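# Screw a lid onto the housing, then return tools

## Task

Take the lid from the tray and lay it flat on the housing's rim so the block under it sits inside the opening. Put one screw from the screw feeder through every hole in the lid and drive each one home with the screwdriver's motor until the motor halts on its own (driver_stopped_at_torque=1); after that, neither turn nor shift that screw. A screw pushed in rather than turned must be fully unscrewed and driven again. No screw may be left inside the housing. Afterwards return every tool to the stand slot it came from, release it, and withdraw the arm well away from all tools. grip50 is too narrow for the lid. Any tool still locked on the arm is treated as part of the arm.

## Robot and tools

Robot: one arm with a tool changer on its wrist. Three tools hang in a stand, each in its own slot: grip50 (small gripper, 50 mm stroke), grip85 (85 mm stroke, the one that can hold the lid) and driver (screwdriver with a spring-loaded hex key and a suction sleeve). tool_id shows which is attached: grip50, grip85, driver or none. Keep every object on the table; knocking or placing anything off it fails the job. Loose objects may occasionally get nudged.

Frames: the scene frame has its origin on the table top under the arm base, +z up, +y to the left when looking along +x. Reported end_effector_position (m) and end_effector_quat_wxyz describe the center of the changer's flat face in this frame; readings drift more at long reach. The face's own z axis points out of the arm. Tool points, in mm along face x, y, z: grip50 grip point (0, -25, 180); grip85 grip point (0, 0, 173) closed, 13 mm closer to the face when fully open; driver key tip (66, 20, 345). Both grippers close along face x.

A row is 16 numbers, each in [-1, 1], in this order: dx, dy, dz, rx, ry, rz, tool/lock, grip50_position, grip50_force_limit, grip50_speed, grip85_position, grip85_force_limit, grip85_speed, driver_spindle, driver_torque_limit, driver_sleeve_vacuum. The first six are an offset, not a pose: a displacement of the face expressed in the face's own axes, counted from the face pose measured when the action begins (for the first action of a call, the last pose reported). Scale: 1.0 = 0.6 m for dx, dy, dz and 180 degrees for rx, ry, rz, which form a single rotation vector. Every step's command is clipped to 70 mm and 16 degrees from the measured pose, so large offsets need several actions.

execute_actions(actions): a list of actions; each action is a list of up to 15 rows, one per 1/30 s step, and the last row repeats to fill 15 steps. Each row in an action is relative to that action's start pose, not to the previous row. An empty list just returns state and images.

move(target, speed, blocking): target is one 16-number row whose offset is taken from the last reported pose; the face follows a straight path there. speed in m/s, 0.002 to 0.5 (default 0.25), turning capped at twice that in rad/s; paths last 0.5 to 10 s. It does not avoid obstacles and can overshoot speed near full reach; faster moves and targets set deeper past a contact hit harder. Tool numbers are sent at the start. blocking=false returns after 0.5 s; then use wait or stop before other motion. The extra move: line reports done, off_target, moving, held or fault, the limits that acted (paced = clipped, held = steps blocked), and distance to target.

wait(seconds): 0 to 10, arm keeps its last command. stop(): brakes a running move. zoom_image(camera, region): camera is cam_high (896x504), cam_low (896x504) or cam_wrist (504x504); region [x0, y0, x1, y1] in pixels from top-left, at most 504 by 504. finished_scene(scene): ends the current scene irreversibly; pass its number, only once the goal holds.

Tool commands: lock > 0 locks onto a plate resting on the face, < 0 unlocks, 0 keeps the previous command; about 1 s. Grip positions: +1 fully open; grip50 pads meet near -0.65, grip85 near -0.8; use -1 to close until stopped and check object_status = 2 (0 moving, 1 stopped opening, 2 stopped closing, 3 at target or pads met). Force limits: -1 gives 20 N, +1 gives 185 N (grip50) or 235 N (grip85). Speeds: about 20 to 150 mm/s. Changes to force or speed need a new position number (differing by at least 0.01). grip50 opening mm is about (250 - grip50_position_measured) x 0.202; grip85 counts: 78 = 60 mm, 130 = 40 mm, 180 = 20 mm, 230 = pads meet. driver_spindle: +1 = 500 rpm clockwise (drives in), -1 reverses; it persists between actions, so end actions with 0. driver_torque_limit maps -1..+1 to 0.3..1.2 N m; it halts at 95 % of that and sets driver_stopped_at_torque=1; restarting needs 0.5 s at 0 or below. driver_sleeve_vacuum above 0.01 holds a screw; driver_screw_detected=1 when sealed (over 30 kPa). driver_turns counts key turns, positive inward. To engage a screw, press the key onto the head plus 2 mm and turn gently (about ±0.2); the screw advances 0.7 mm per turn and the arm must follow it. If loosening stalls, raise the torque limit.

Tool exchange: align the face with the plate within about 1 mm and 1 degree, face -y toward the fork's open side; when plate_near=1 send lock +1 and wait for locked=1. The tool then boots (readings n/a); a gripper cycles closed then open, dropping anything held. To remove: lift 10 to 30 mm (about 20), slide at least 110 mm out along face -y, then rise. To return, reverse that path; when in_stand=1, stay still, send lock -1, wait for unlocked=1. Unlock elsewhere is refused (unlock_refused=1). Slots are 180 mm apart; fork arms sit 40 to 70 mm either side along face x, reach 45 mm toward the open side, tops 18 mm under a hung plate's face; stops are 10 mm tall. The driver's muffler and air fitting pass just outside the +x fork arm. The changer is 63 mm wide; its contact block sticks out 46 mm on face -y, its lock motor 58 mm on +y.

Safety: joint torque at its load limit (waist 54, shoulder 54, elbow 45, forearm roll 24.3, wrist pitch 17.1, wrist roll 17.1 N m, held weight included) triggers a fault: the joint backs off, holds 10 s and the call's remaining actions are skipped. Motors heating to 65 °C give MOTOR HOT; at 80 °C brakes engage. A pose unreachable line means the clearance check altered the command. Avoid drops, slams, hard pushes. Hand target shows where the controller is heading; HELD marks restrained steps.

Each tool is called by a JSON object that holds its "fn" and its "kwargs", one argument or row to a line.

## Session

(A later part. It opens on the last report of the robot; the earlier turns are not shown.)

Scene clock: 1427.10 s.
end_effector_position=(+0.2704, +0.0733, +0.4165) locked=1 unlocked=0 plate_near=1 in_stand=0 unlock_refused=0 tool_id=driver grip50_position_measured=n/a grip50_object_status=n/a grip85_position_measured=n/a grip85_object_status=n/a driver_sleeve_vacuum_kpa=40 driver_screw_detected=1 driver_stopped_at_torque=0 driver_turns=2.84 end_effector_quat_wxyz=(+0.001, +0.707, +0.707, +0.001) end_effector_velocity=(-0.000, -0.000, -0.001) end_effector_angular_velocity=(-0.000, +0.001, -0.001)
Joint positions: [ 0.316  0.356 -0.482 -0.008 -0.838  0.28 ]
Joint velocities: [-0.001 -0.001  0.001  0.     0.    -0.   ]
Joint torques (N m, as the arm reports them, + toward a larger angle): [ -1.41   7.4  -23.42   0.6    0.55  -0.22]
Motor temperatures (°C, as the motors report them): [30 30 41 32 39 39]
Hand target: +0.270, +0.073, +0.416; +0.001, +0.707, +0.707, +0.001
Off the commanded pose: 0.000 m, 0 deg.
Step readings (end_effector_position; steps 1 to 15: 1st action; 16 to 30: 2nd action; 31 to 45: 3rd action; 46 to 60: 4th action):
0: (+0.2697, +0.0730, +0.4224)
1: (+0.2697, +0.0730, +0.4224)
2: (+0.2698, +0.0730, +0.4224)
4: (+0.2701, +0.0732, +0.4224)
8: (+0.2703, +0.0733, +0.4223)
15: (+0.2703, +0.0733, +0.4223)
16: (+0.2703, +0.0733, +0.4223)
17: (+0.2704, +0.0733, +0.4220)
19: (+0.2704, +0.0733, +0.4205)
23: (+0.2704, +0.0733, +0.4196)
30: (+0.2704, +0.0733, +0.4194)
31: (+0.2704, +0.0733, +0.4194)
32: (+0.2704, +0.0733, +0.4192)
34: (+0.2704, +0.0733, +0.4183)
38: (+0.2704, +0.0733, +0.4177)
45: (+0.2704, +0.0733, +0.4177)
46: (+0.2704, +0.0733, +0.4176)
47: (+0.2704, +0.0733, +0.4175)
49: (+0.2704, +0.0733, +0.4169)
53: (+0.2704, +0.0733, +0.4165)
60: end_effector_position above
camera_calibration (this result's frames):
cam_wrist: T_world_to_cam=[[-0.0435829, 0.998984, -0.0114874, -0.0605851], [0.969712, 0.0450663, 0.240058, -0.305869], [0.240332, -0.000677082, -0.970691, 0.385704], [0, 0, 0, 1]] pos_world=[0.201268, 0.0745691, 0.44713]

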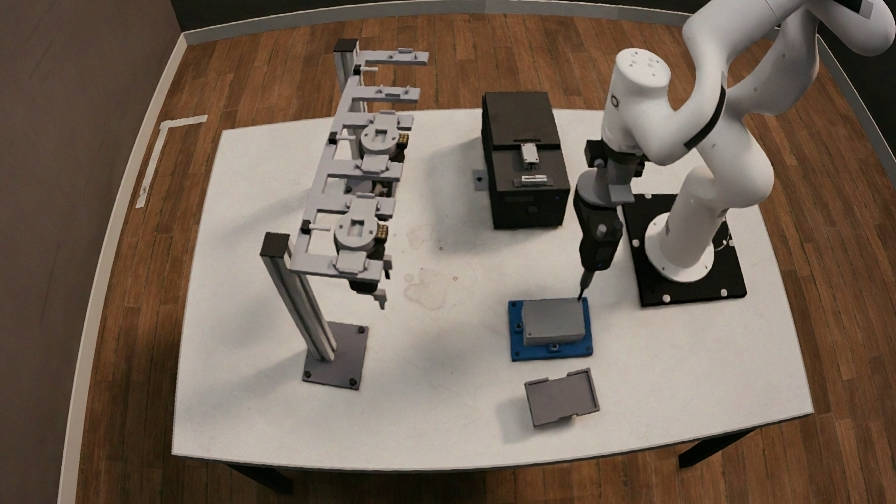

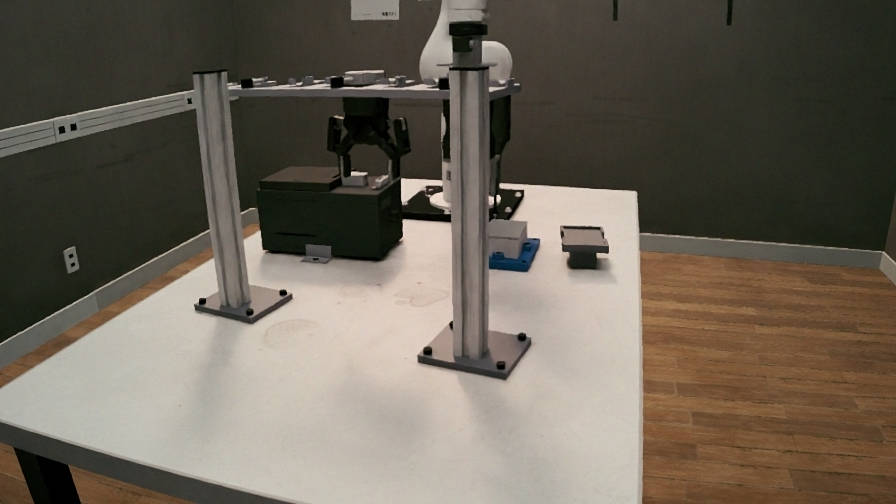

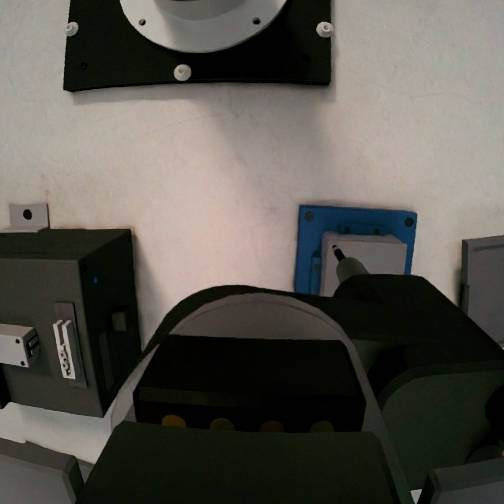

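{"fn": "execute_actions", "kwargs": {
  "actions": [
    [[0,0,0,0,0,0,0,0,0,0,0,0,0,0.2,-0.5,1]],
    [[0,0,0,0,0,0,0,0,0,0,0,0,0,0.2,-0.5,1]],
    [[0,0,0,0,0,0,0,0,0,0,0,0,0,0,-0.5,1]]
  ]
}}

{"fn": "zoom_image", "kwargs": {
  "camera": "cam_low",
  "region": [485,200,515,230]
}}

{"fn": "zoom_image", "kwargs": {
  "camera": "cam_wrist",
  "region": [322,232,350,260]
}}

Scene clock: 1462.80 s.
end_effector_position=(+0.2704, +0.0733, +0.4165) locked=1 unlocked=0 plate_near=1 in_stand=0 unlock_refused=0 tool_id=driver grip50_position_measured=n/a grip50_object_status=n/a grip85_position_measured=n/a grip85_object_status=n/a driver_sleeve_vacuum_kpa=40 driver_screw_detected=1 driver_stopped_at_torque=0 driver_turns=4.45 end_effector_quat_wxyz=(+0.001, +0.707, +0.707, +0.001) end_effector_velocity=(-0.000, +0.000, -0.000) end_effector_angular_velocity=(-0.000, +0.002, -0.000)
Joint positions: [ 0.316  0.356 -0.482 -0.008 -0.838  0.28 ]
Joint velocities: [-0.    -0.001 -0.     0.001 -0.001 -0.   ]
Joint torques (N m, as the arm reports them, + toward a larger angle): [ -2.08   8.4  -23.68  -0.11   0.61  -0.18]
Motor temperatures (°C, as the motors report them): [30 30 41 32 39 39]
Hand target: +0.270, +0.073, +0.416; +0.001, +0.707, +0.707, +0.001
Off the commanded pose: 0.000 m, 0 deg.
Step readings (end_effector_position; steps 1 to 15: 1st action; 16 to 30: 2nd action; 31 to 45: 3rd action):
0: (+0.2704, +0.0733, +0.4165)
1: (+0.2704, +0.0733, +0.4165)
2: (+0.2704, +0.0733, +0.4165)
4: (+0.2704, +0.0733, +0.4165)
8: (+0.2704, +0.0733, +0.4165)
15: (+0.2704, +0.0733, +0.4165)
16: (+0.2704, +0.0733, +0.4165)
17: (+0.2704, +0.0733, +0.4165)
19: (+0.2704, +0.0733, +0.4165)
23: (+0.2704, +0.0733, +0.4165)
30: (+0.2704, +0.0733, +0.4165)
31: (+0.2704, +0.0733, +0.4165)
32: (+0.2704, +0.0733, +0.4165)
34: (+0.2704, +0.0733, +0.4165)
38: (+0.2704, +0.0733, +0.4165)
45: end_effector_position above
camera_calibration (this result's frames):
cam_wrist: T_world_to_cam=[[-0.0435837, 0.998984, -0.0114725, -0.0605954], [0.969706, 0.0450635, 0.240081, -0.305882], [0.240354, -0.000661303, -0.970685, 0.385695], [0, 0, 0, 1]] pos_world=[0.201271, 0.074573, 0.44713]

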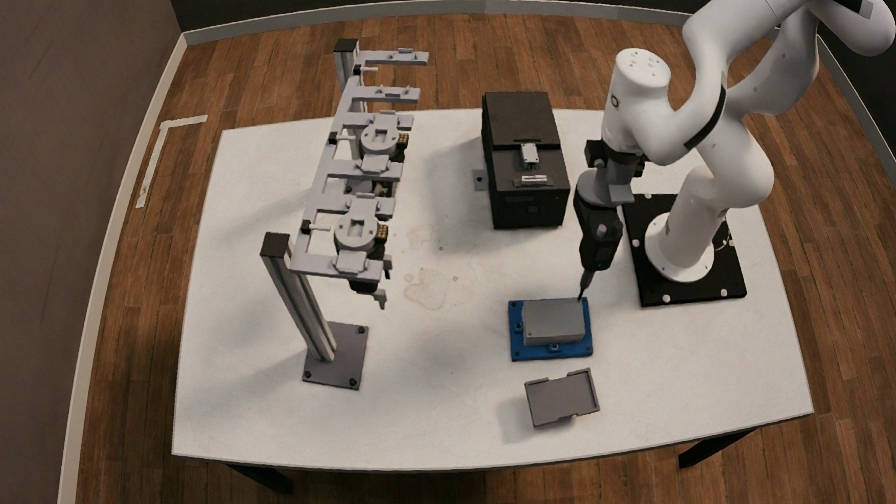

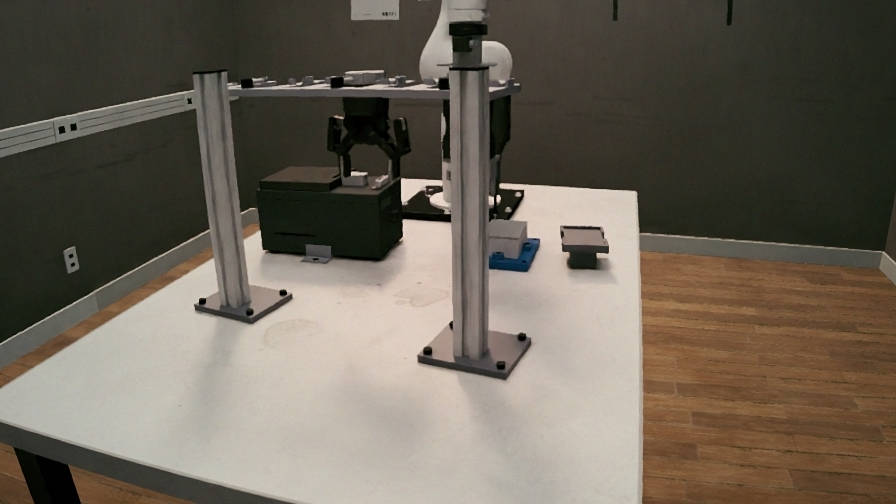

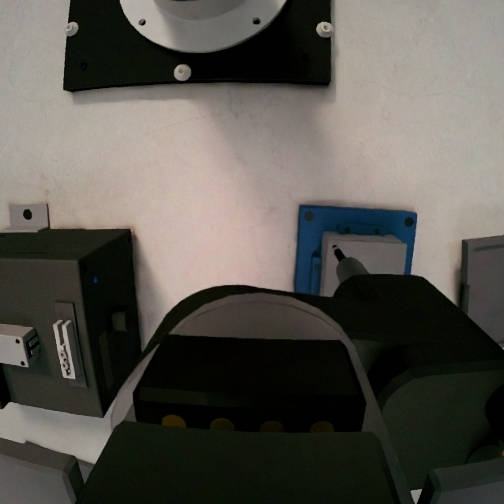

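Region (485, 200, 515, 230) of cam_low's 896x504 image, scaled by 16.800, with more detail than that image has.

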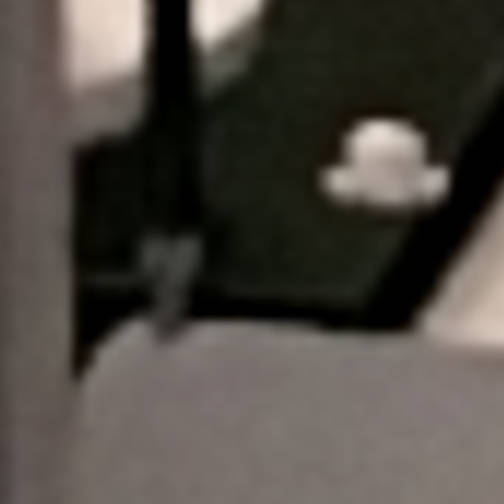

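Region (322, 232, 350, 260) of cam_wrist's 504x504 image, scaled by 18.000, with more detail than that image has.

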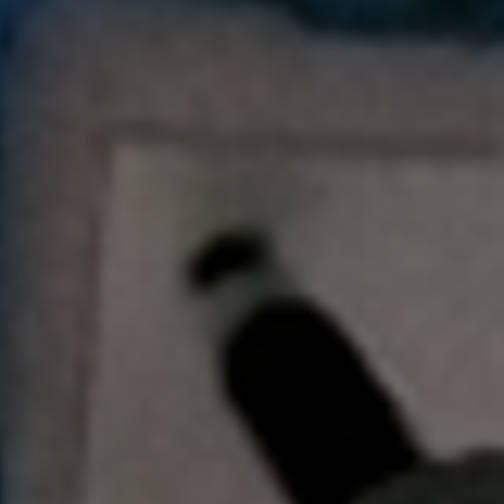

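{"fn": "execute_actions", "kwargs": {
  "actions": [
    [[0,0,-0.003,0,0,0,0,0,0,0,0,0,0,0,-0.5,1]],
    [[-0.00017,-0.0004,0,0,0,0,0,0,0,0,0,0,0,0.1,-0.5,1]],
    [[-0.00017,-0.0004,0,0,0,0,0,0,0,0,0,0,0,0.1,-0.5,1]],
    [[0,0,0,0,0,0,0,0,0,0,0,0,0,0,-0.5,1]]
  ]
}}

{"fn": "zoom_image", "kwargs": {
  "camera": "cam_low",
  "region": [485,200,515,230]
}}

{"fn": "zoom_image", "kwargs": {
  "camera": "cam_wrist",
  "region": [322,232,350,260]
}}

Scene clock: 1517.60 s.
end_effector_position=(+0.2698, +0.0731, +0.4181) locked=1 unlocked=0 plate_near=1 in_stand=0 unlock_refused=0 tool_id=driver grip50_position_measured=n/a grip50_object_status=n/a grip85_position_measured=n/a grip85_object_status=n/a driver_sleeve_vacuum_kpa=40 driver_screw_detected=1 driver_stopped_at_torque=0 driver_turns=5.28 end_effector_quat_wxyz=(+0.001, +0.707, +0.707, +0.001) end_effector_velocity=(-0.000, +0.000, -0.001) end_effector_angular_velocity=(-0.000, +0.002, -0.000)
Joint positions: [ 0.316  0.36  -0.483 -0.008 -0.844  0.28 ]
Joint velocities: [ 0.001 -0.001  0.001  0.    -0.     0.001]
Joint torques (N m, as the arm reports them, + toward a larger angle): [ -1.65   9.98 -25.6    0.66   0.68  -0.23]
Motor temperatures (°C, as the motors report them): [30 30 41 32 39 39]
Hand target: +0.270, +0.073, +0.418; +0.001, +0.707, +0.707, +0.001
Off the commanded pose: 0.000 m, 0 deg.
Step readings (end_effector_position; steps 1 to 15: 1st action; 16 to 30: 2nd action; 31 to 45: 3rd action; 46 to 60: 4th action):
0: (+0.2704, +0.0733, +0.4165)
1: (+0.2704, +0.0733, +0.4165)
2: (+0.2704, +0.0733, +0.4167)
4: (+0.2704, +0.0733, +0.4176)
8: (+0.2704, +0.0733, +0.4182)
15: (+0.2704, +0.0733, +0.4183)
16: (+0.2704, +0.0733, +0.4183)
17: (+0.2703, +0.0733, +0.4183)
19: (+0.2702, +0.0733, +0.4182)
23: (+0.2701, +0.0732, +0.4182)
30: (+0.2700, +0.0732, +0.4181)
31: (+0.2701, +0.0732, +0.4181)
32: (+0.2700, +0.0732, +0.4181)
34: (+0.2699, +0.0731, +0.4181)
38: (+0.2698, +0.0731, +0.4181)
45: (+0.2698, +0.0731, +0.4181)
46: (+0.2698, +0.0731, +0.4181)
47: (+0.2698, +0.0731, +0.4181)
49: (+0.2698, +0.0731, +0.4181)
53: (+0.2698, +0.0731, +0.4181)
60: end_effector_position above
camera_calibration (this result's frames):
cam_wrist: T_world_to_cam=[[-0.0436139, 0.99898, -0.0116759, -0.0602582], [0.969833, 0.0451413, 0.239553, -0.305503], [0.239836, -0.000875809, -0.970813, 0.38762], [0, 0, 0, 1]] pos_world=[0.200694, 0.074327, 0.448787]

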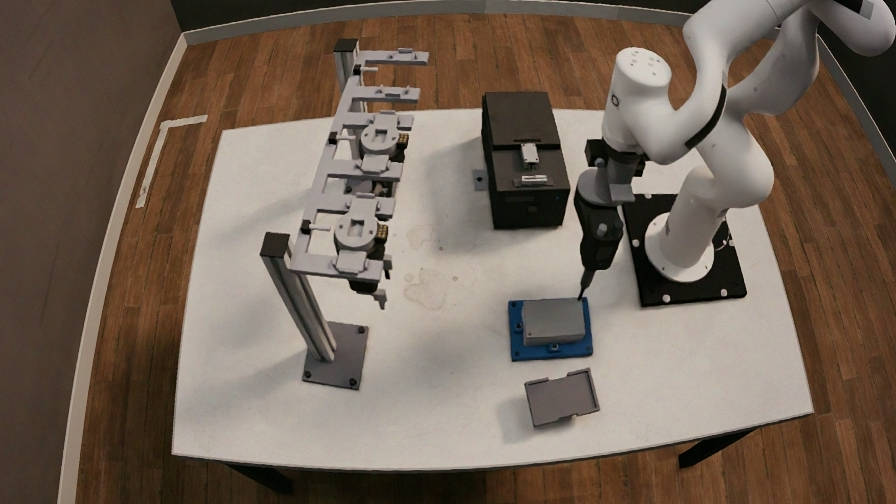

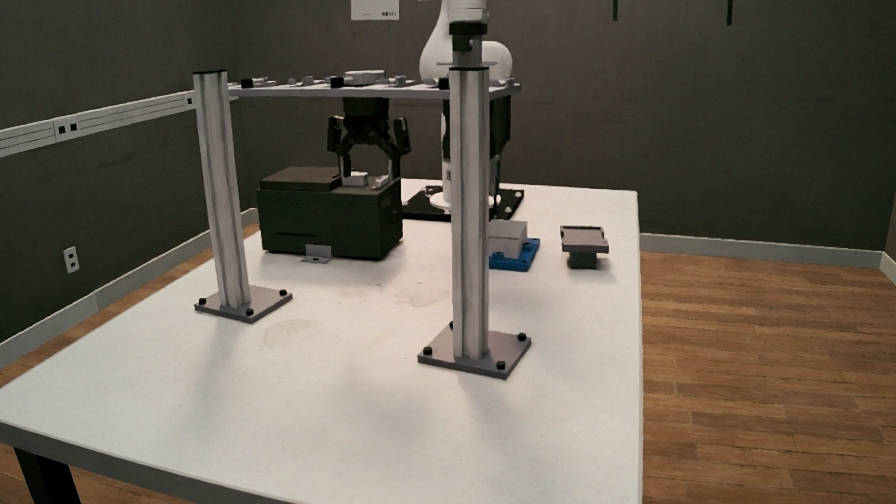

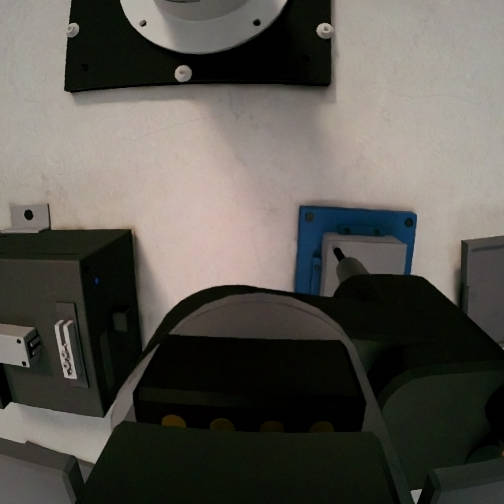

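Region (485, 200, 515, 230) of cam_low's 896x504 image, scaled by 16.800, with more detail than that image has.

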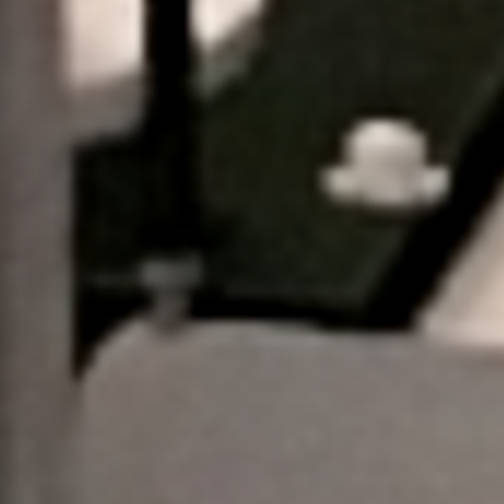

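Region (322, 232, 350, 260) of cam_wrist's 504x504 image, scaled by 18.000, with more detail than that image has.

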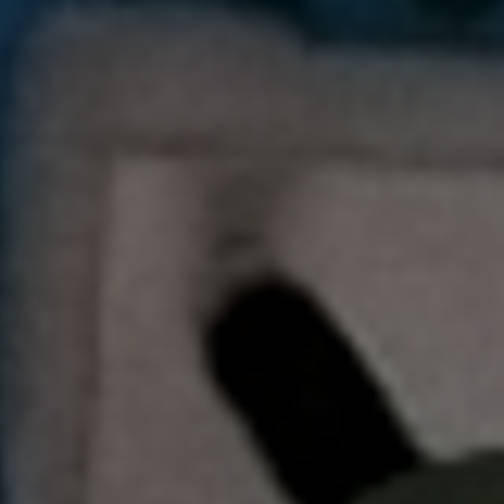

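{"fn": "execute_actions", "kwargs": {
  "actions": [
    [[0,0,0.001,0,0,0,0,0,0,0,0,0,0,0.2,-0.5,1]],
    [[0,0,0.001,0,0,0,0,0,0,0,0,0,0,0.2,-0.5,1]],
    [[0,0,0.001,0,0,0,0,0,0,0,0,0,0,0.2,-0.5,1]],
    [[0,0,0.001,0,0,0,0,0,0,0,0,0,0,0.2,-0.5,1]],
    [[0,0,0.001,0,0,0,0,0,0,0,0,0,0,0.2,-0.5,1]],
    [[0,0,0.001,0,0,0,0,0,0,0,0,0,0,0.2,-0.5,1]],
    [[0,0,0,0,0,0,0,0,0,0,0,0,0,0,-0.5,1]]
  ]
}}

{"fn": "zoom_image", "kwargs": {
  "camera": "cam_low",
  "region": [485,200,515,230]
}}

Scene clock: 1536.37 s.
end_effector_position=(+0.2698, +0.0731, +0.4145) locked=1 unlocked=0 plate_near=1 in_stand=0 unlock_refused=0 tool_id=driver grip50_position_measured=n/a grip50_object_status=n/a grip85_position_measured=n/a grip85_object_status=n/a driver_sleeve_vacuum_kpa=39 driver_screw_detected=1 driver_stopped_at_torque=0 driver_turns=10.22 end_effector_quat_wxyz=(+0.001, +0.707, +0.707, +0.001) end_effector_velocity=(-0.000, -0.000, -0.000) end_effector_angular_velocity=(+0.001, -0.000, -0.002)
Joint positions: [ 0.316  0.356 -0.478 -0.008 -0.834  0.28 ]
Joint velocities: [-0.001  0.001  0.001  0.001  0.001  0.   ]
Joint torques (N m, as the arm reports them, + toward a larger angle): [ -1.52   9.89 -25.23   0.86   1.22  -0.22]
Motor temperatures (°C, as the motors report them): [30 30 41 32 39 39]
Hand target: +0.270, +0.073, +0.415; +0.001, +0.707, +0.707, +0.001
Off the commanded pose: 0.000 m, 0 deg.
Step readings (end_effector_position; steps 1 to 15: 1st action; 16 to 30: 2nd action; 31 to 45: 3rd action; 46 to 60: 4th action; 61 to 75: 5th action; 76 to 90: 6th action; 91 to 105: 7th action):
0: (+0.2698, +0.0731, +0.4181)
1: (+0.2698, +0.0731, +0.4181)
2: (+0.2698, +0.0731, +0.4180)
4: (+0.2698, +0.0731, +0.4177)
8: (+0.2698, +0.0731, +0.4175)
15: (+0.2698, +0.0731, +0.4175)
16: (+0.2698, +0.0731, +0.4175)
17: (+0.2698, +0.0731, +0.4174)
19: (+0.2698, +0.0731, +0.4171)
23: (+0.2698, +0.0731, +0.4169)
30: (+0.2698, +0.0731, +0.4169)
31: (+0.2698, +0.0731, +0.4169)
32: (+0.2698, +0.0731, +0.4168)
34: (+0.2698, +0.0731, +0.4165)
38: (+0.2698, +0.0731, +0.4163)
45: (+0.2698, +0.0731, +0.4163)
46: (+0.2698, +0.0731, +0.4163)
47: (+0.2698, +0.0731, +0.4162)
49: (+0.2698, +0.0731, +0.4159)
53: (+0.2698, +0.0731, +0.4157)
60: (+0.2698, +0.0731, +0.4157)
61: (+0.2698, +0.0731, +0.4157)
62: (+0.2698, +0.0731, +0.4156)
64: (+0.2698, +0.0731, +0.4153)
68: (+0.2698, +0.0731, +0.4151)
75: (+0.2698, +0.0731, +0.4151)
76: (+0.2698, +0.0731, +0.4151)
77: (+0.2698, +0.0731, +0.4150)
79: (+0.2698, +0.0731, +0.4148)
83: (+0.2698, +0.0731, +0.4146)
90: (+0.2698, +0.0731, +0.4145)
91: (+0.2698, +0.0731, +0.4145)
92: (+0.2698, +0.0730, +0.4145)
94: (+0.2698, +0.0730, +0.4145)
98: (+0.2698, +0.0731, +0.4145)
105: end_effector_position above
camera_calibration (this result's frames):
cam_wrist: T_world_to_cam=[[-0.0436208, 0.998979, -0.0117488, -0.0602479], [0.969859, 0.0451653, 0.239442, -0.304599], [0.239729, -0.000950023, -0.970839, 0.3842], [0, 0, 0, 1]] pos_world=[0.200687, 0.0743087, 0.445223]

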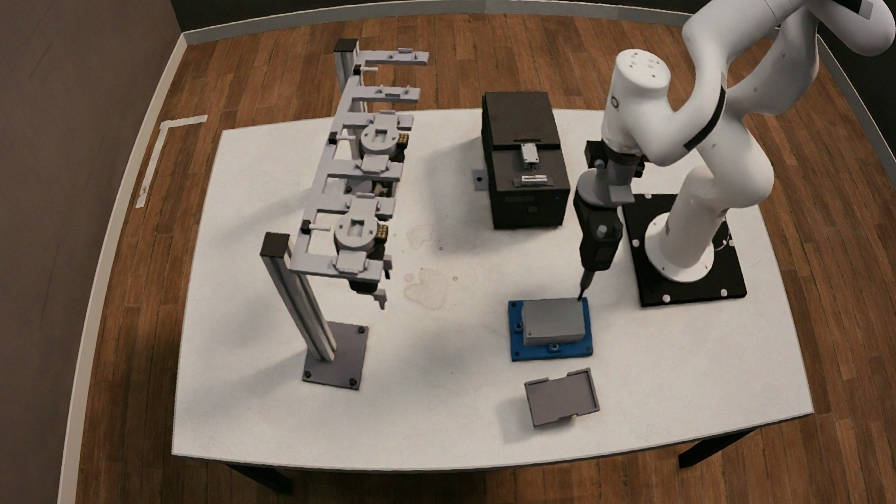

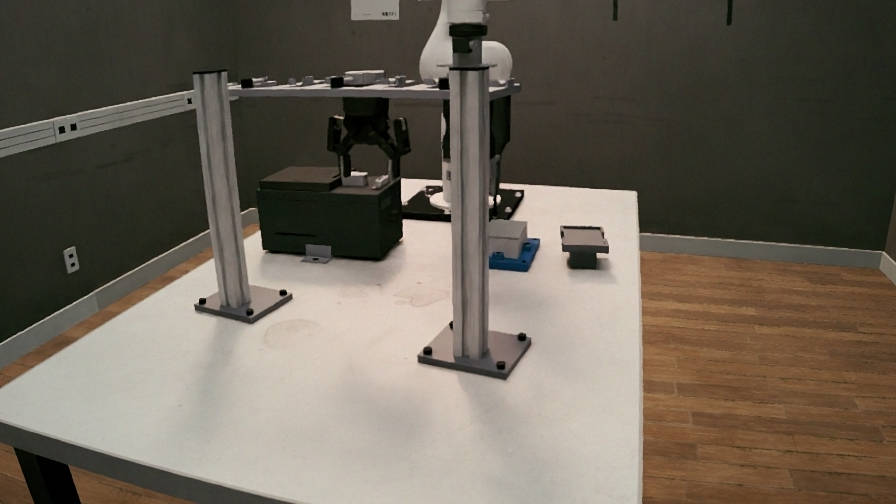

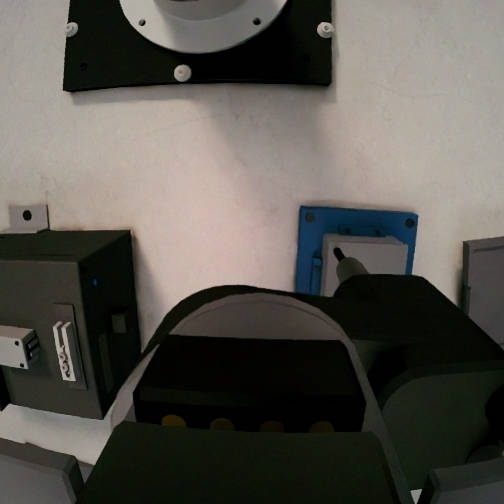

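Region (485, 200, 515, 230) of cam_low's 896x504 image, scaled by 16.800, with more detail than that image has.

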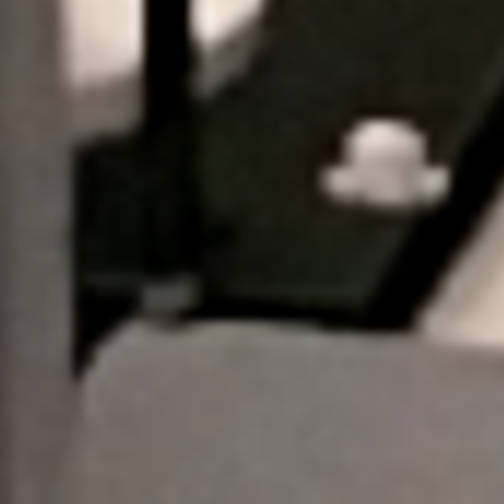

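{"fn": "execute_actions", "kwargs": {
  "actions": [
    [[0,0,0.0012,0,0,0,0,0,0,0,0,0,0,0.2,-0.5,1]],
    [[0,0,0.0012,0,0,0,0,0,0,0,0,0,0,0.2,-0.5,1]],
    [[0,0,0.0012,0,0,0,0,0,0,0,0,0,0,0.2,-0.5,1]],
    [[0,0,0.0012,0,0,0,0,0,0,0,0,0,0,0.2,-0.5,1]],
    [[0,0,0.0012,0,0,0,0,0,0,0,0,0,0,0.2,-0.5,1]],
    [[0,0,0.0012,0,0,0,0,0,0,0,0,0,0,0.2,-0.5,1]],
    [[0,0,0,0,0,0,0,0,0,0,0,0,0,0,-0.5,1]]
  ]
}}

{"fn": "zoom_image", "kwargs": {
  "camera": "cam_low",
  "region": [485,200,515,230]
}}

Scene clock: 1554.63 s.
end_effector_position=(+0.2698, +0.0730, +0.4102) locked=1 unlocked=0 plate_near=1 in_stand=0 unlock_refused=0 tool_id=driver grip50_position_measured=n/a grip50_object_status=n/a grip85_position_measured=n/a grip85_object_status=n/a driver_sleeve_vacuum_kpa=40 driver_screw_detected=1 driver_stopped_at_torque=0 driver_turns=15.16 end_effector_quat_wxyz=(+0.001, +0.707, +0.707, +0.001) end_effector_velocity=(+0.000, -0.000, -0.000) end_effector_angular_velocity=(-0.001, +0.001, +0.001)
Joint positions: [ 0.315  0.35  -0.472 -0.008 -0.821  0.28 ]
Joint velocities: [ 0.    -0.001  0.    -0.001  0.    -0.   ]
Joint torques (N m, as the arm reports them, + toward a larger angle): [ -1.22   8.91 -24.56   0.95   1.33  -0.22]
Motor temperatures (°C, as the motors report them): [30 30 41 32 39 39]
Hand target: +0.270, +0.073, +0.410; +0.001, +0.707, +0.707, +0.001
Off the commanded pose: 0.000 m, 0 deg.
Step readings (end_effector_position; steps 1 to 15: 1st action; 16 to 30: 2nd action; 31 to 45: 3rd action; 46 to 60: 4th action; 61 to 75: 5th action; 76 to 90: 6th action; 91 to 105: 7th action):
0: (+0.2698, +0.0731, +0.4145)
1: (+0.2698, +0.0731, +0.4145)
2: (+0.2698, +0.0731, +0.4144)
4: (+0.2698, +0.0730, +0.4140)
8: (+0.2698, +0.0731, +0.4138)
15: (+0.2698, +0.0731, +0.4138)
16: (+0.2698, +0.0731, +0.4138)
17: (+0.2698, +0.0731, +0.4137)
19: (+0.2698, +0.0731, +0.4133)
23: (+0.2698, +0.0731, +0.4131)
30: (+0.2698, +0.0731, +0.4131)
31: (+0.2698, +0.0731, +0.4131)
32: (+0.2698, +0.0731, +0.4130)
34: (+0.2698, +0.0731, +0.4126)
38: (+0.2698, +0.0731, +0.4124)
45: (+0.2698, +0.0731, +0.4124)
46: (+0.2698, +0.0731, +0.4124)
47: (+0.2698, +0.0731, +0.4123)
49: (+0.2698, +0.0730, +0.4119)
53: (+0.2698, +0.0731, +0.4117)
60: (+0.2698, +0.0730, +0.4116)
61: (+0.2698, +0.0730, +0.4116)
62: (+0.2698, +0.0731, +0.4115)
64: (+0.2698, +0.0730, +0.4112)
68: (+0.2698, +0.0730, +0.4109)
75: (+0.2698, +0.0730, +0.4109)
76: (+0.2698, +0.0730, +0.4109)
77: (+0.2698, +0.0731, +0.4108)
79: (+0.2698, +0.0730, +0.4105)
83: (+0.2698, +0.0730, +0.4102)
90: (+0.2698, +0.0730, +0.4102)
91: (+0.2698, +0.0730, +0.4102)
92: (+0.2698, +0.0730, +0.4102)
94: (+0.2698, +0.0730, +0.4102)
98: (+0.2698, +0.0730, +0.4102)
105: end_effector_position above
camera_calibration (this result's frames):
cam_wrist: T_world_to_cam=[[-0.0436077, 0.998979, -0.0117616, -0.06029], [0.969865, 0.0451557, 0.239424, -0.303556], [0.23971, -0.000966463, -0.970844, 0.380015], [0, 0, 0, 1]] pos_world=[0.200686, 0.074303, 0.440905]

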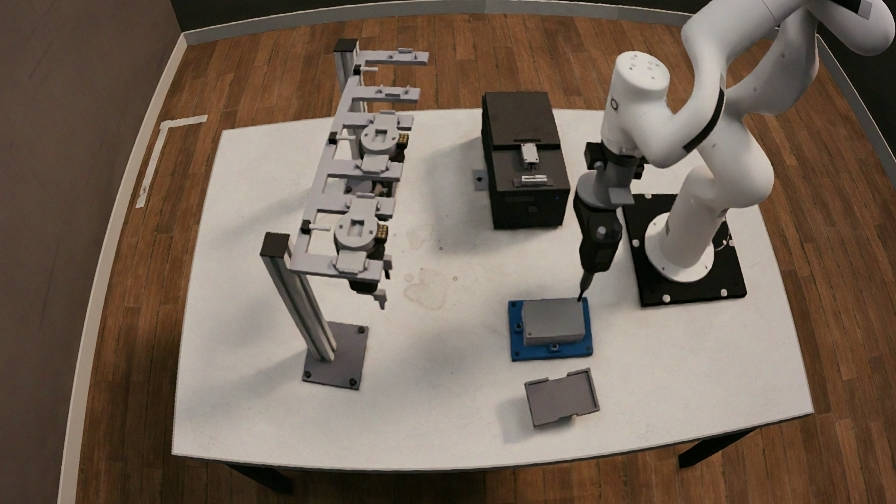

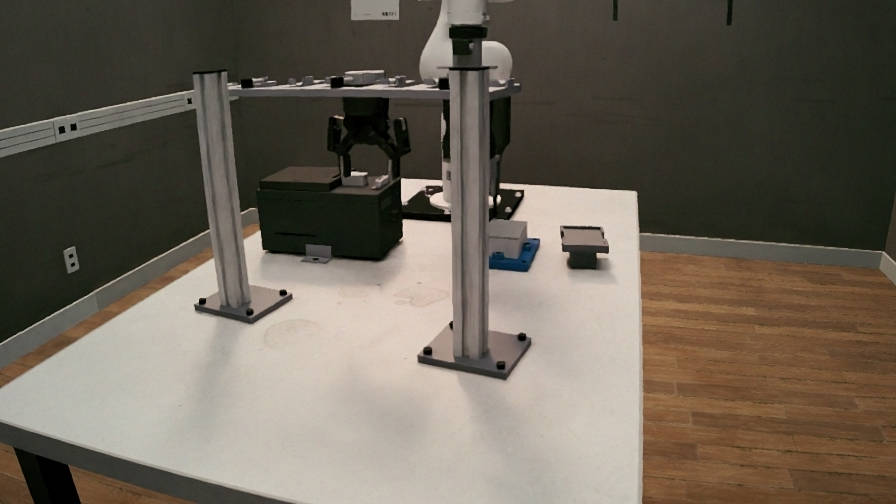

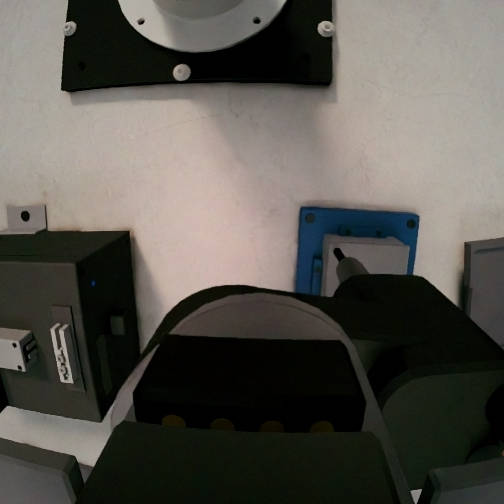

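Region (485, 200, 515, 230) of cam_low's 896x504 image, scaled by 16.800, with more detail than that image has.

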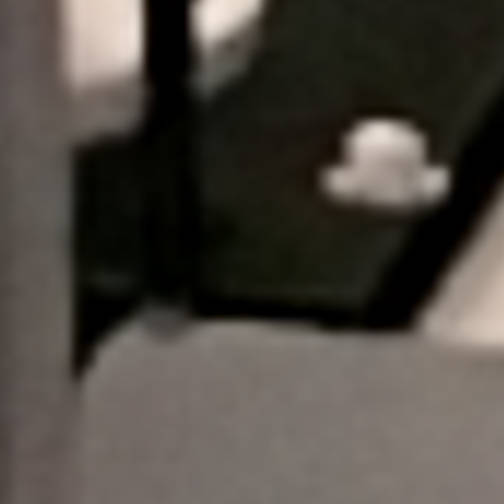

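{"fn": "execute_actions", "kwargs": {
  "actions": [
    [[0,0,0.001,0,0,0,0,0,0,0,0,0,0,0.2,-0.5,1]],
    [[0,0,0.001,0,0,0,0,0,0,0,0,0,0,0.2,-0.5,1]],
    [[0,0,0.001,0,0,0,0,0,0,0,0,0,0,0.2,-0.5,1]],
    [[0,0,0,0,0,0,0,0,0,0,0,0,0,0,-0.5,1]]
  ]
}}

{"fn": "zoom_image", "kwargs": {
  "camera": "cam_low",
  "region": [485,200,515,230]
}}

Scene clock: 1565.90 s.
end_effector_position=(+0.2698, +0.0730, +0.4084) locked=1 unlocked=0 plate_near=1 in_stand=0 unlock_refused=0 tool_id=driver grip50_position_measured=n/a grip50_object_status=n/a grip85_position_measured=n/a grip85_object_status=n/a driver_sleeve_vacuum_kpa=40 driver_screw_detected=1 driver_stopped_at_torque=1 driver_turns=16.13 end_effector_quat_wxyz=(+0.001, +0.707, +0.707, +0.001) end_effector_velocity=(-0.000, -0.000, -0.000) end_effector_angular_velocity=(-0.000, -0.000, -0.000)
Joint positions: [ 0.315  0.347 -0.469 -0.008 -0.816  0.281]
Joint velocities: [-0.    -0.     0.    -0.001  0.     0.001]
Joint torques (N m, as the arm reports them, + toward a larger angle): [ -0.88   9.42 -24.39   1.2    1.43  -0.22]
Motor temperatures (°C, as the motors report them): [30 30 41 32 39 39]
Hand target: +0.270, +0.073, +0.408; +0.001, +0.707, +0.707, +0.001
Off the commanded pose: 0.000 m, 0 deg.
Step readings (end_effector_position; steps 1 to 15: 1st action; 16 to 30: 2nd action; 31 to 45: 3rd action; 46 to 60: 4th action):
0: (+0.2698, +0.0730, +0.4102)
1: (+0.2698, +0.0730, +0.4102)
2: (+0.2698, +0.0730, +0.4101)
4: (+0.2698, +0.0730, +0.4098)
8: (+0.2698, +0.0730, +0.4096)
15: (+0.2698, +0.0730, +0.4096)
16: (+0.2698, +0.0730, +0.4096)
17: (+0.2698, +0.0730, +0.4095)
19: (+0.2698, +0.0730, +0.4092)
23: (+0.2698, +0.0730, +0.4090)
30: (+0.2698, +0.0730, +0.4090)
31: (+0.2698, +0.0730, +0.4090)
32: (+0.2698, +0.0730, +0.4089)
34: (+0.2698, +0.0730, +0.4086)
38: (+0.2698, +0.0730, +0.4084)
45: (+0.2698, +0.0730, +0.4084)
46: (+0.2698, +0.0730, +0.4084)
47: (+0.2698, +0.0730, +0.4084)
49: (+0.2698, +0.0730, +0.4084)
53: (+0.2698, +0.0730, +0.4084)
60: end_effector_position above
camera_calibration (this result's frames):
cam_wrist: T_world_to_cam=[[-0.0434127, 0.998988, -0.0117596, -0.0603591], [0.969889, 0.0449658, 0.239359, -0.303086], [0.239646, -0.00101426, -0.97086, 0.378304], [0, 0, 0, 1]] pos_world=[0.200681, 0.0743102, 0.439116]

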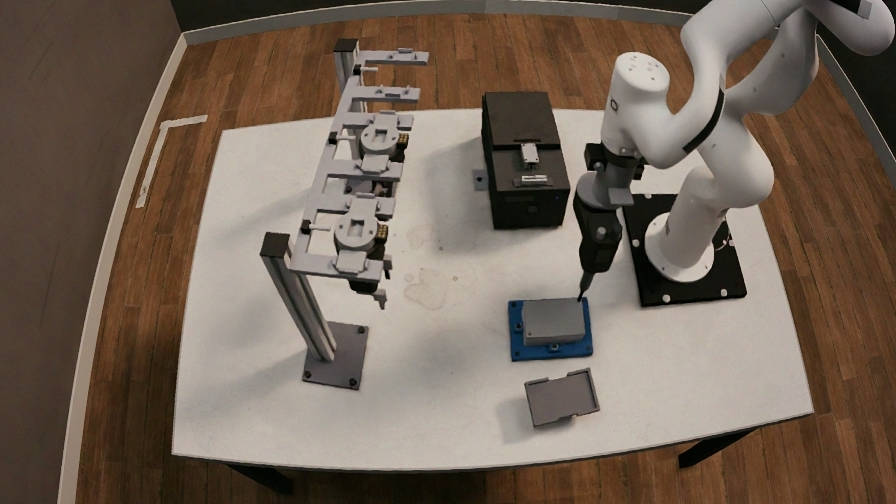

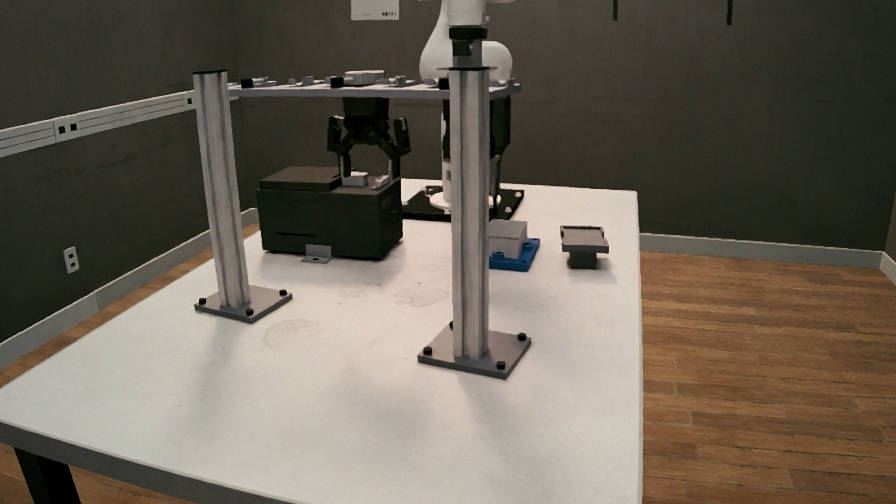

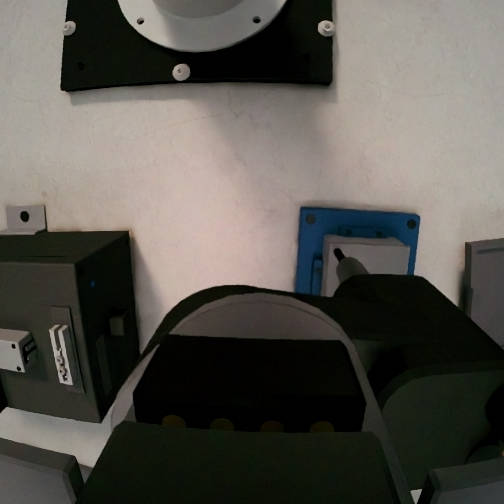

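Region (485, 200, 515, 230) of cam_low's 896x504 image, scaled by 16.800, with more detail than that image has.

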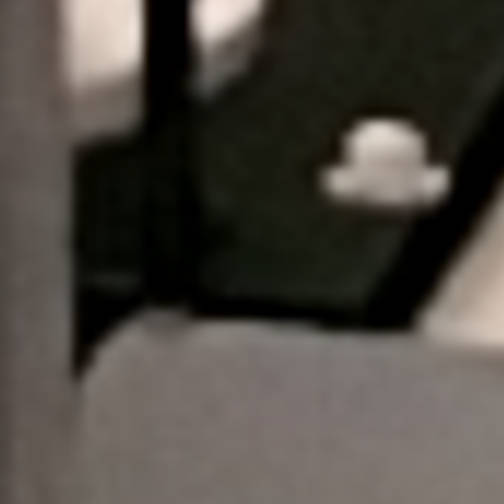

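{"fn": "execute_actions", "kwargs": {
  "actions": [
    [[0,0,0,0,0,0,0,0,0,0,0,0,0,0,-0.5,0]],
    [[0,0,-0.02,0,0,0,0,0,0,0,0,0,0,0,-0.5,0]]
  ]
}}

{"fn": "zoom_image", "kwargs": {
  "camera": "cam_wrist",
  "region": [310,220,360,270]
}}

Scene clock: 1573.23 s.
end_effector_position=(+0.2697, +0.0731, +0.4203) locked=1 unlocked=0 plate_near=1 in_stand=0 unlock_refused=0 tool_id=driver grip50_position_measured=n/a grip50_object_status=n/a grip85_position_measured=n/a grip85_object_status=n/a driver_sleeve_vacuum_kpa=0 driver_screw_detected=0 driver_stopped_at_torque=1 driver_turns=16.13 end_effector_quat_wxyz=(+0.001, +0.707, +0.707, +0.001) end_effector_velocity=(+0.001, +0.000, +0.001) end_effector_angular_velocity=(+0.001, -0.002, -0.000)
Joint positions: [ 0.316  0.363 -0.487 -0.008 -0.85   0.28 ]
Joint velocities: [ 0.     0.001 -0.002  0.    -0.     0.   ]
Joint torques (N m, as the arm reports them, + toward a larger angle): [ -1.75  10.21 -25.56   0.32   0.61  -0.26]
Motor temperatures (°C, as the motors report them): [30 30 41 32 39 39]
Hand target: +0.270, +0.073, +0.420; +0.001, +0.707, +0.707, +0.001
Off the commanded pose: 0.000 m, 0 deg.
Step readings (end_effector_position; steps 1 to 15: 1st action; 16 to 30: 2nd action):
0: (+0.2698, +0.0730, +0.4084)
1: (+0.2698, +0.0730, +0.4084)
2: (+0.2698, +0.0730, +0.4084)
4: (+0.2698, +0.0730, +0.4084)
8: (+0.2698, +0.0730, +0.4084)
15: (+0.2698, +0.0730, +0.4084)
16: (+0.2698, +0.0730, +0.4084)
17: (+0.2697, +0.0730, +0.4093)
19: (+0.2699, +0.0731, +0.4153)
23: (+0.2700, +0.0732, +0.4201)
30: end_effector_position above
camera_calibration (this result's frames):
cam_wrist: T_world_to_cam=[[-0.0434635, 0.998986, -0.0117699, -0.0602144], [0.969946, 0.0450173, 0.239119, -0.305776], [0.239406, -0.00102322, -0.970919, 0.389934], [0, 0, 0, 1]] pos_world=[0.200617, 0.0743175, 0.451003]

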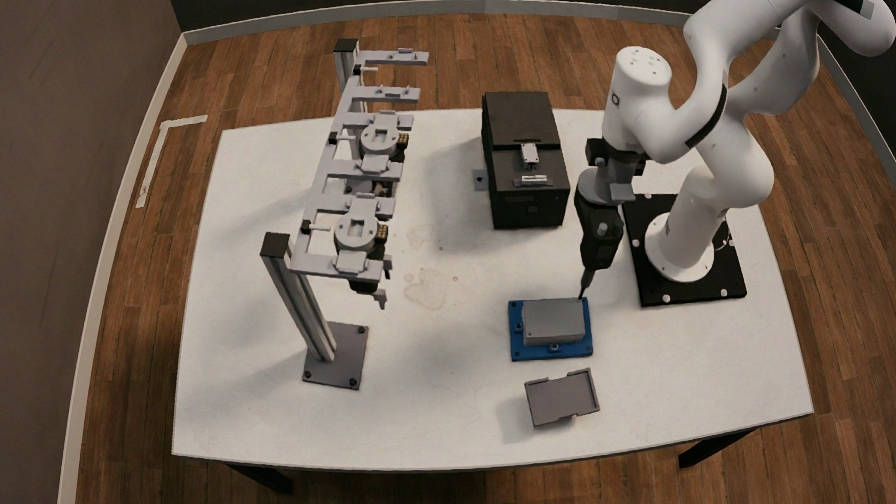

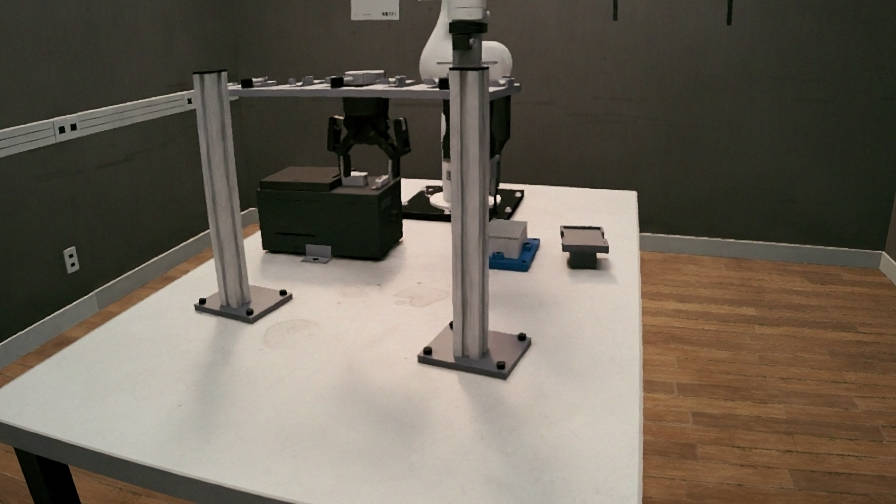

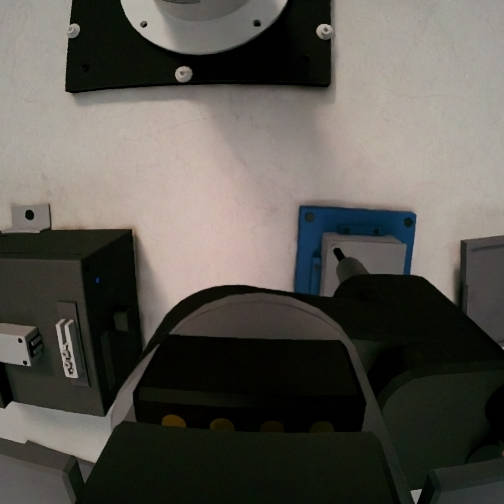

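Region (310, 220, 360, 270) of cam_wrist's 504x504 image, scaled by 10.080, with more detail than that image has.

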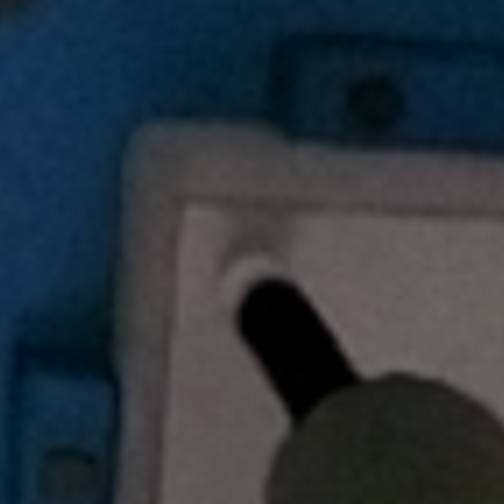

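{"fn": "move", "kwargs": {
  "target": [-0.3912,0.1248,-0.2,0,0,0,0,0,0,0,0,0,0,0,-0.5,0],
  "speed": 0.25
}}

{"fn": "zoom_image", "kwargs": {
  "camera": "cam_wrist",
  "region": [310,210,370,270]
}}

Scene clock: 1587.53 s.
end_effector_position=(+0.3442, -0.1613, +0.5405) locked=1 unlocked=0 plate_near=1 in_stand=0 unlock_refused=0 tool_id=driver grip50_position_measured=n/a grip50_object_status=n/a grip85_position_measured=n/a grip85_object_status=n/a driver_sleeve_vacuum_kpa=0 driver_screw_detected=0 driver_stopped_at_torque=1 driver_turns=16.13 end_effector_quat_wxyz=(+0.001, +0.707, +0.708, +0.001) end_effector_velocity=(+0.001, -0.002, +0.002) end_effector_angular_velocity=(-0.001, -0.003, -0.000)
Joint positions: [-0.388  0.176 -0.909 -0.006 -1.081 -0.427]
Joint velocities: [-0.003 -0.002 -0.007  0.    -0.    -0.003]
Joint torques (N m, as the arm reports them, + toward a larger angle): [ -1.54  23.63 -26.48   0.76   0.09  -0.3 ]
Motor temperatures (°C, as the motors report them): [30 30 41 32 39 39]
Hand target: +0.344, -0.162, +0.541; +0.001, +0.707, +0.707, +0.001
Off the commanded pose: 0.000 m, 0 deg.
move: done
camera_calibration (this result's frames):
cam_wrist: T_world_to_cam=[[-0.0440684, 0.998954, -0.0122188, 0.179012], [0.969887, 0.0457122, 0.239226, -0.396129], [0.239535, -0.00130858, -0.970887, 0.488448], [0, 0, 0, 1]] pos_world=[0.275089, -0.160077, 0.57118]

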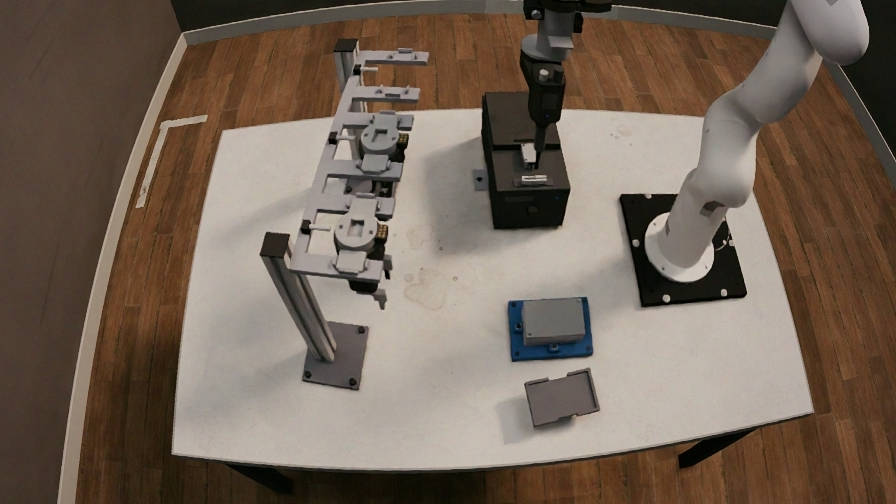

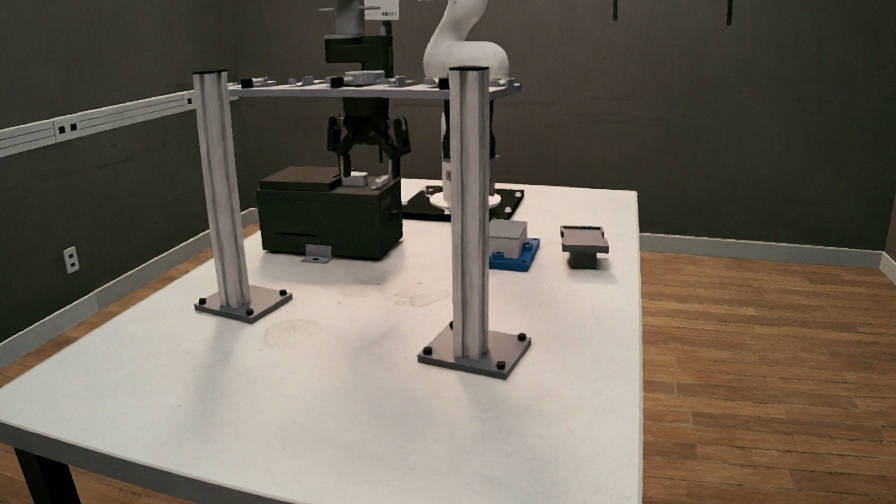

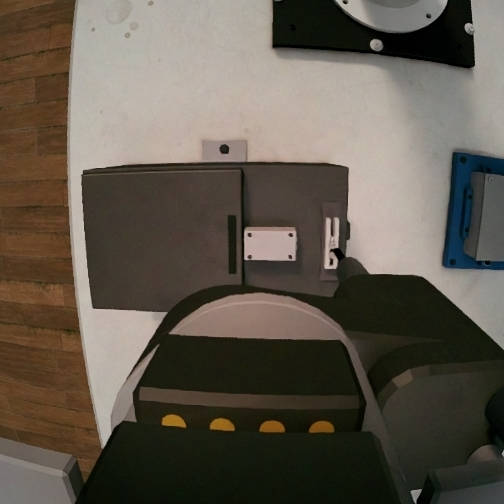

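Region (310, 210, 370, 270) of cam_wrist's 504x504 image, scaled by 8.400, with more detail than that image has.

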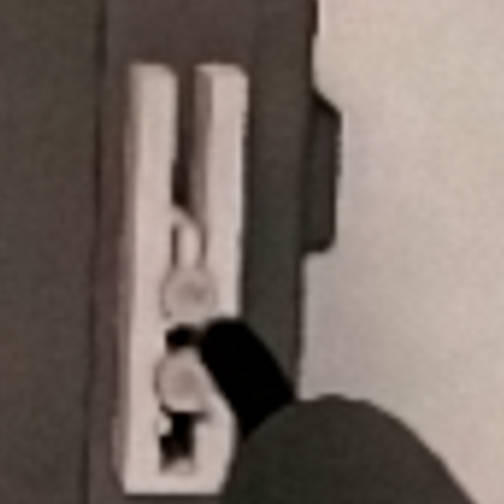

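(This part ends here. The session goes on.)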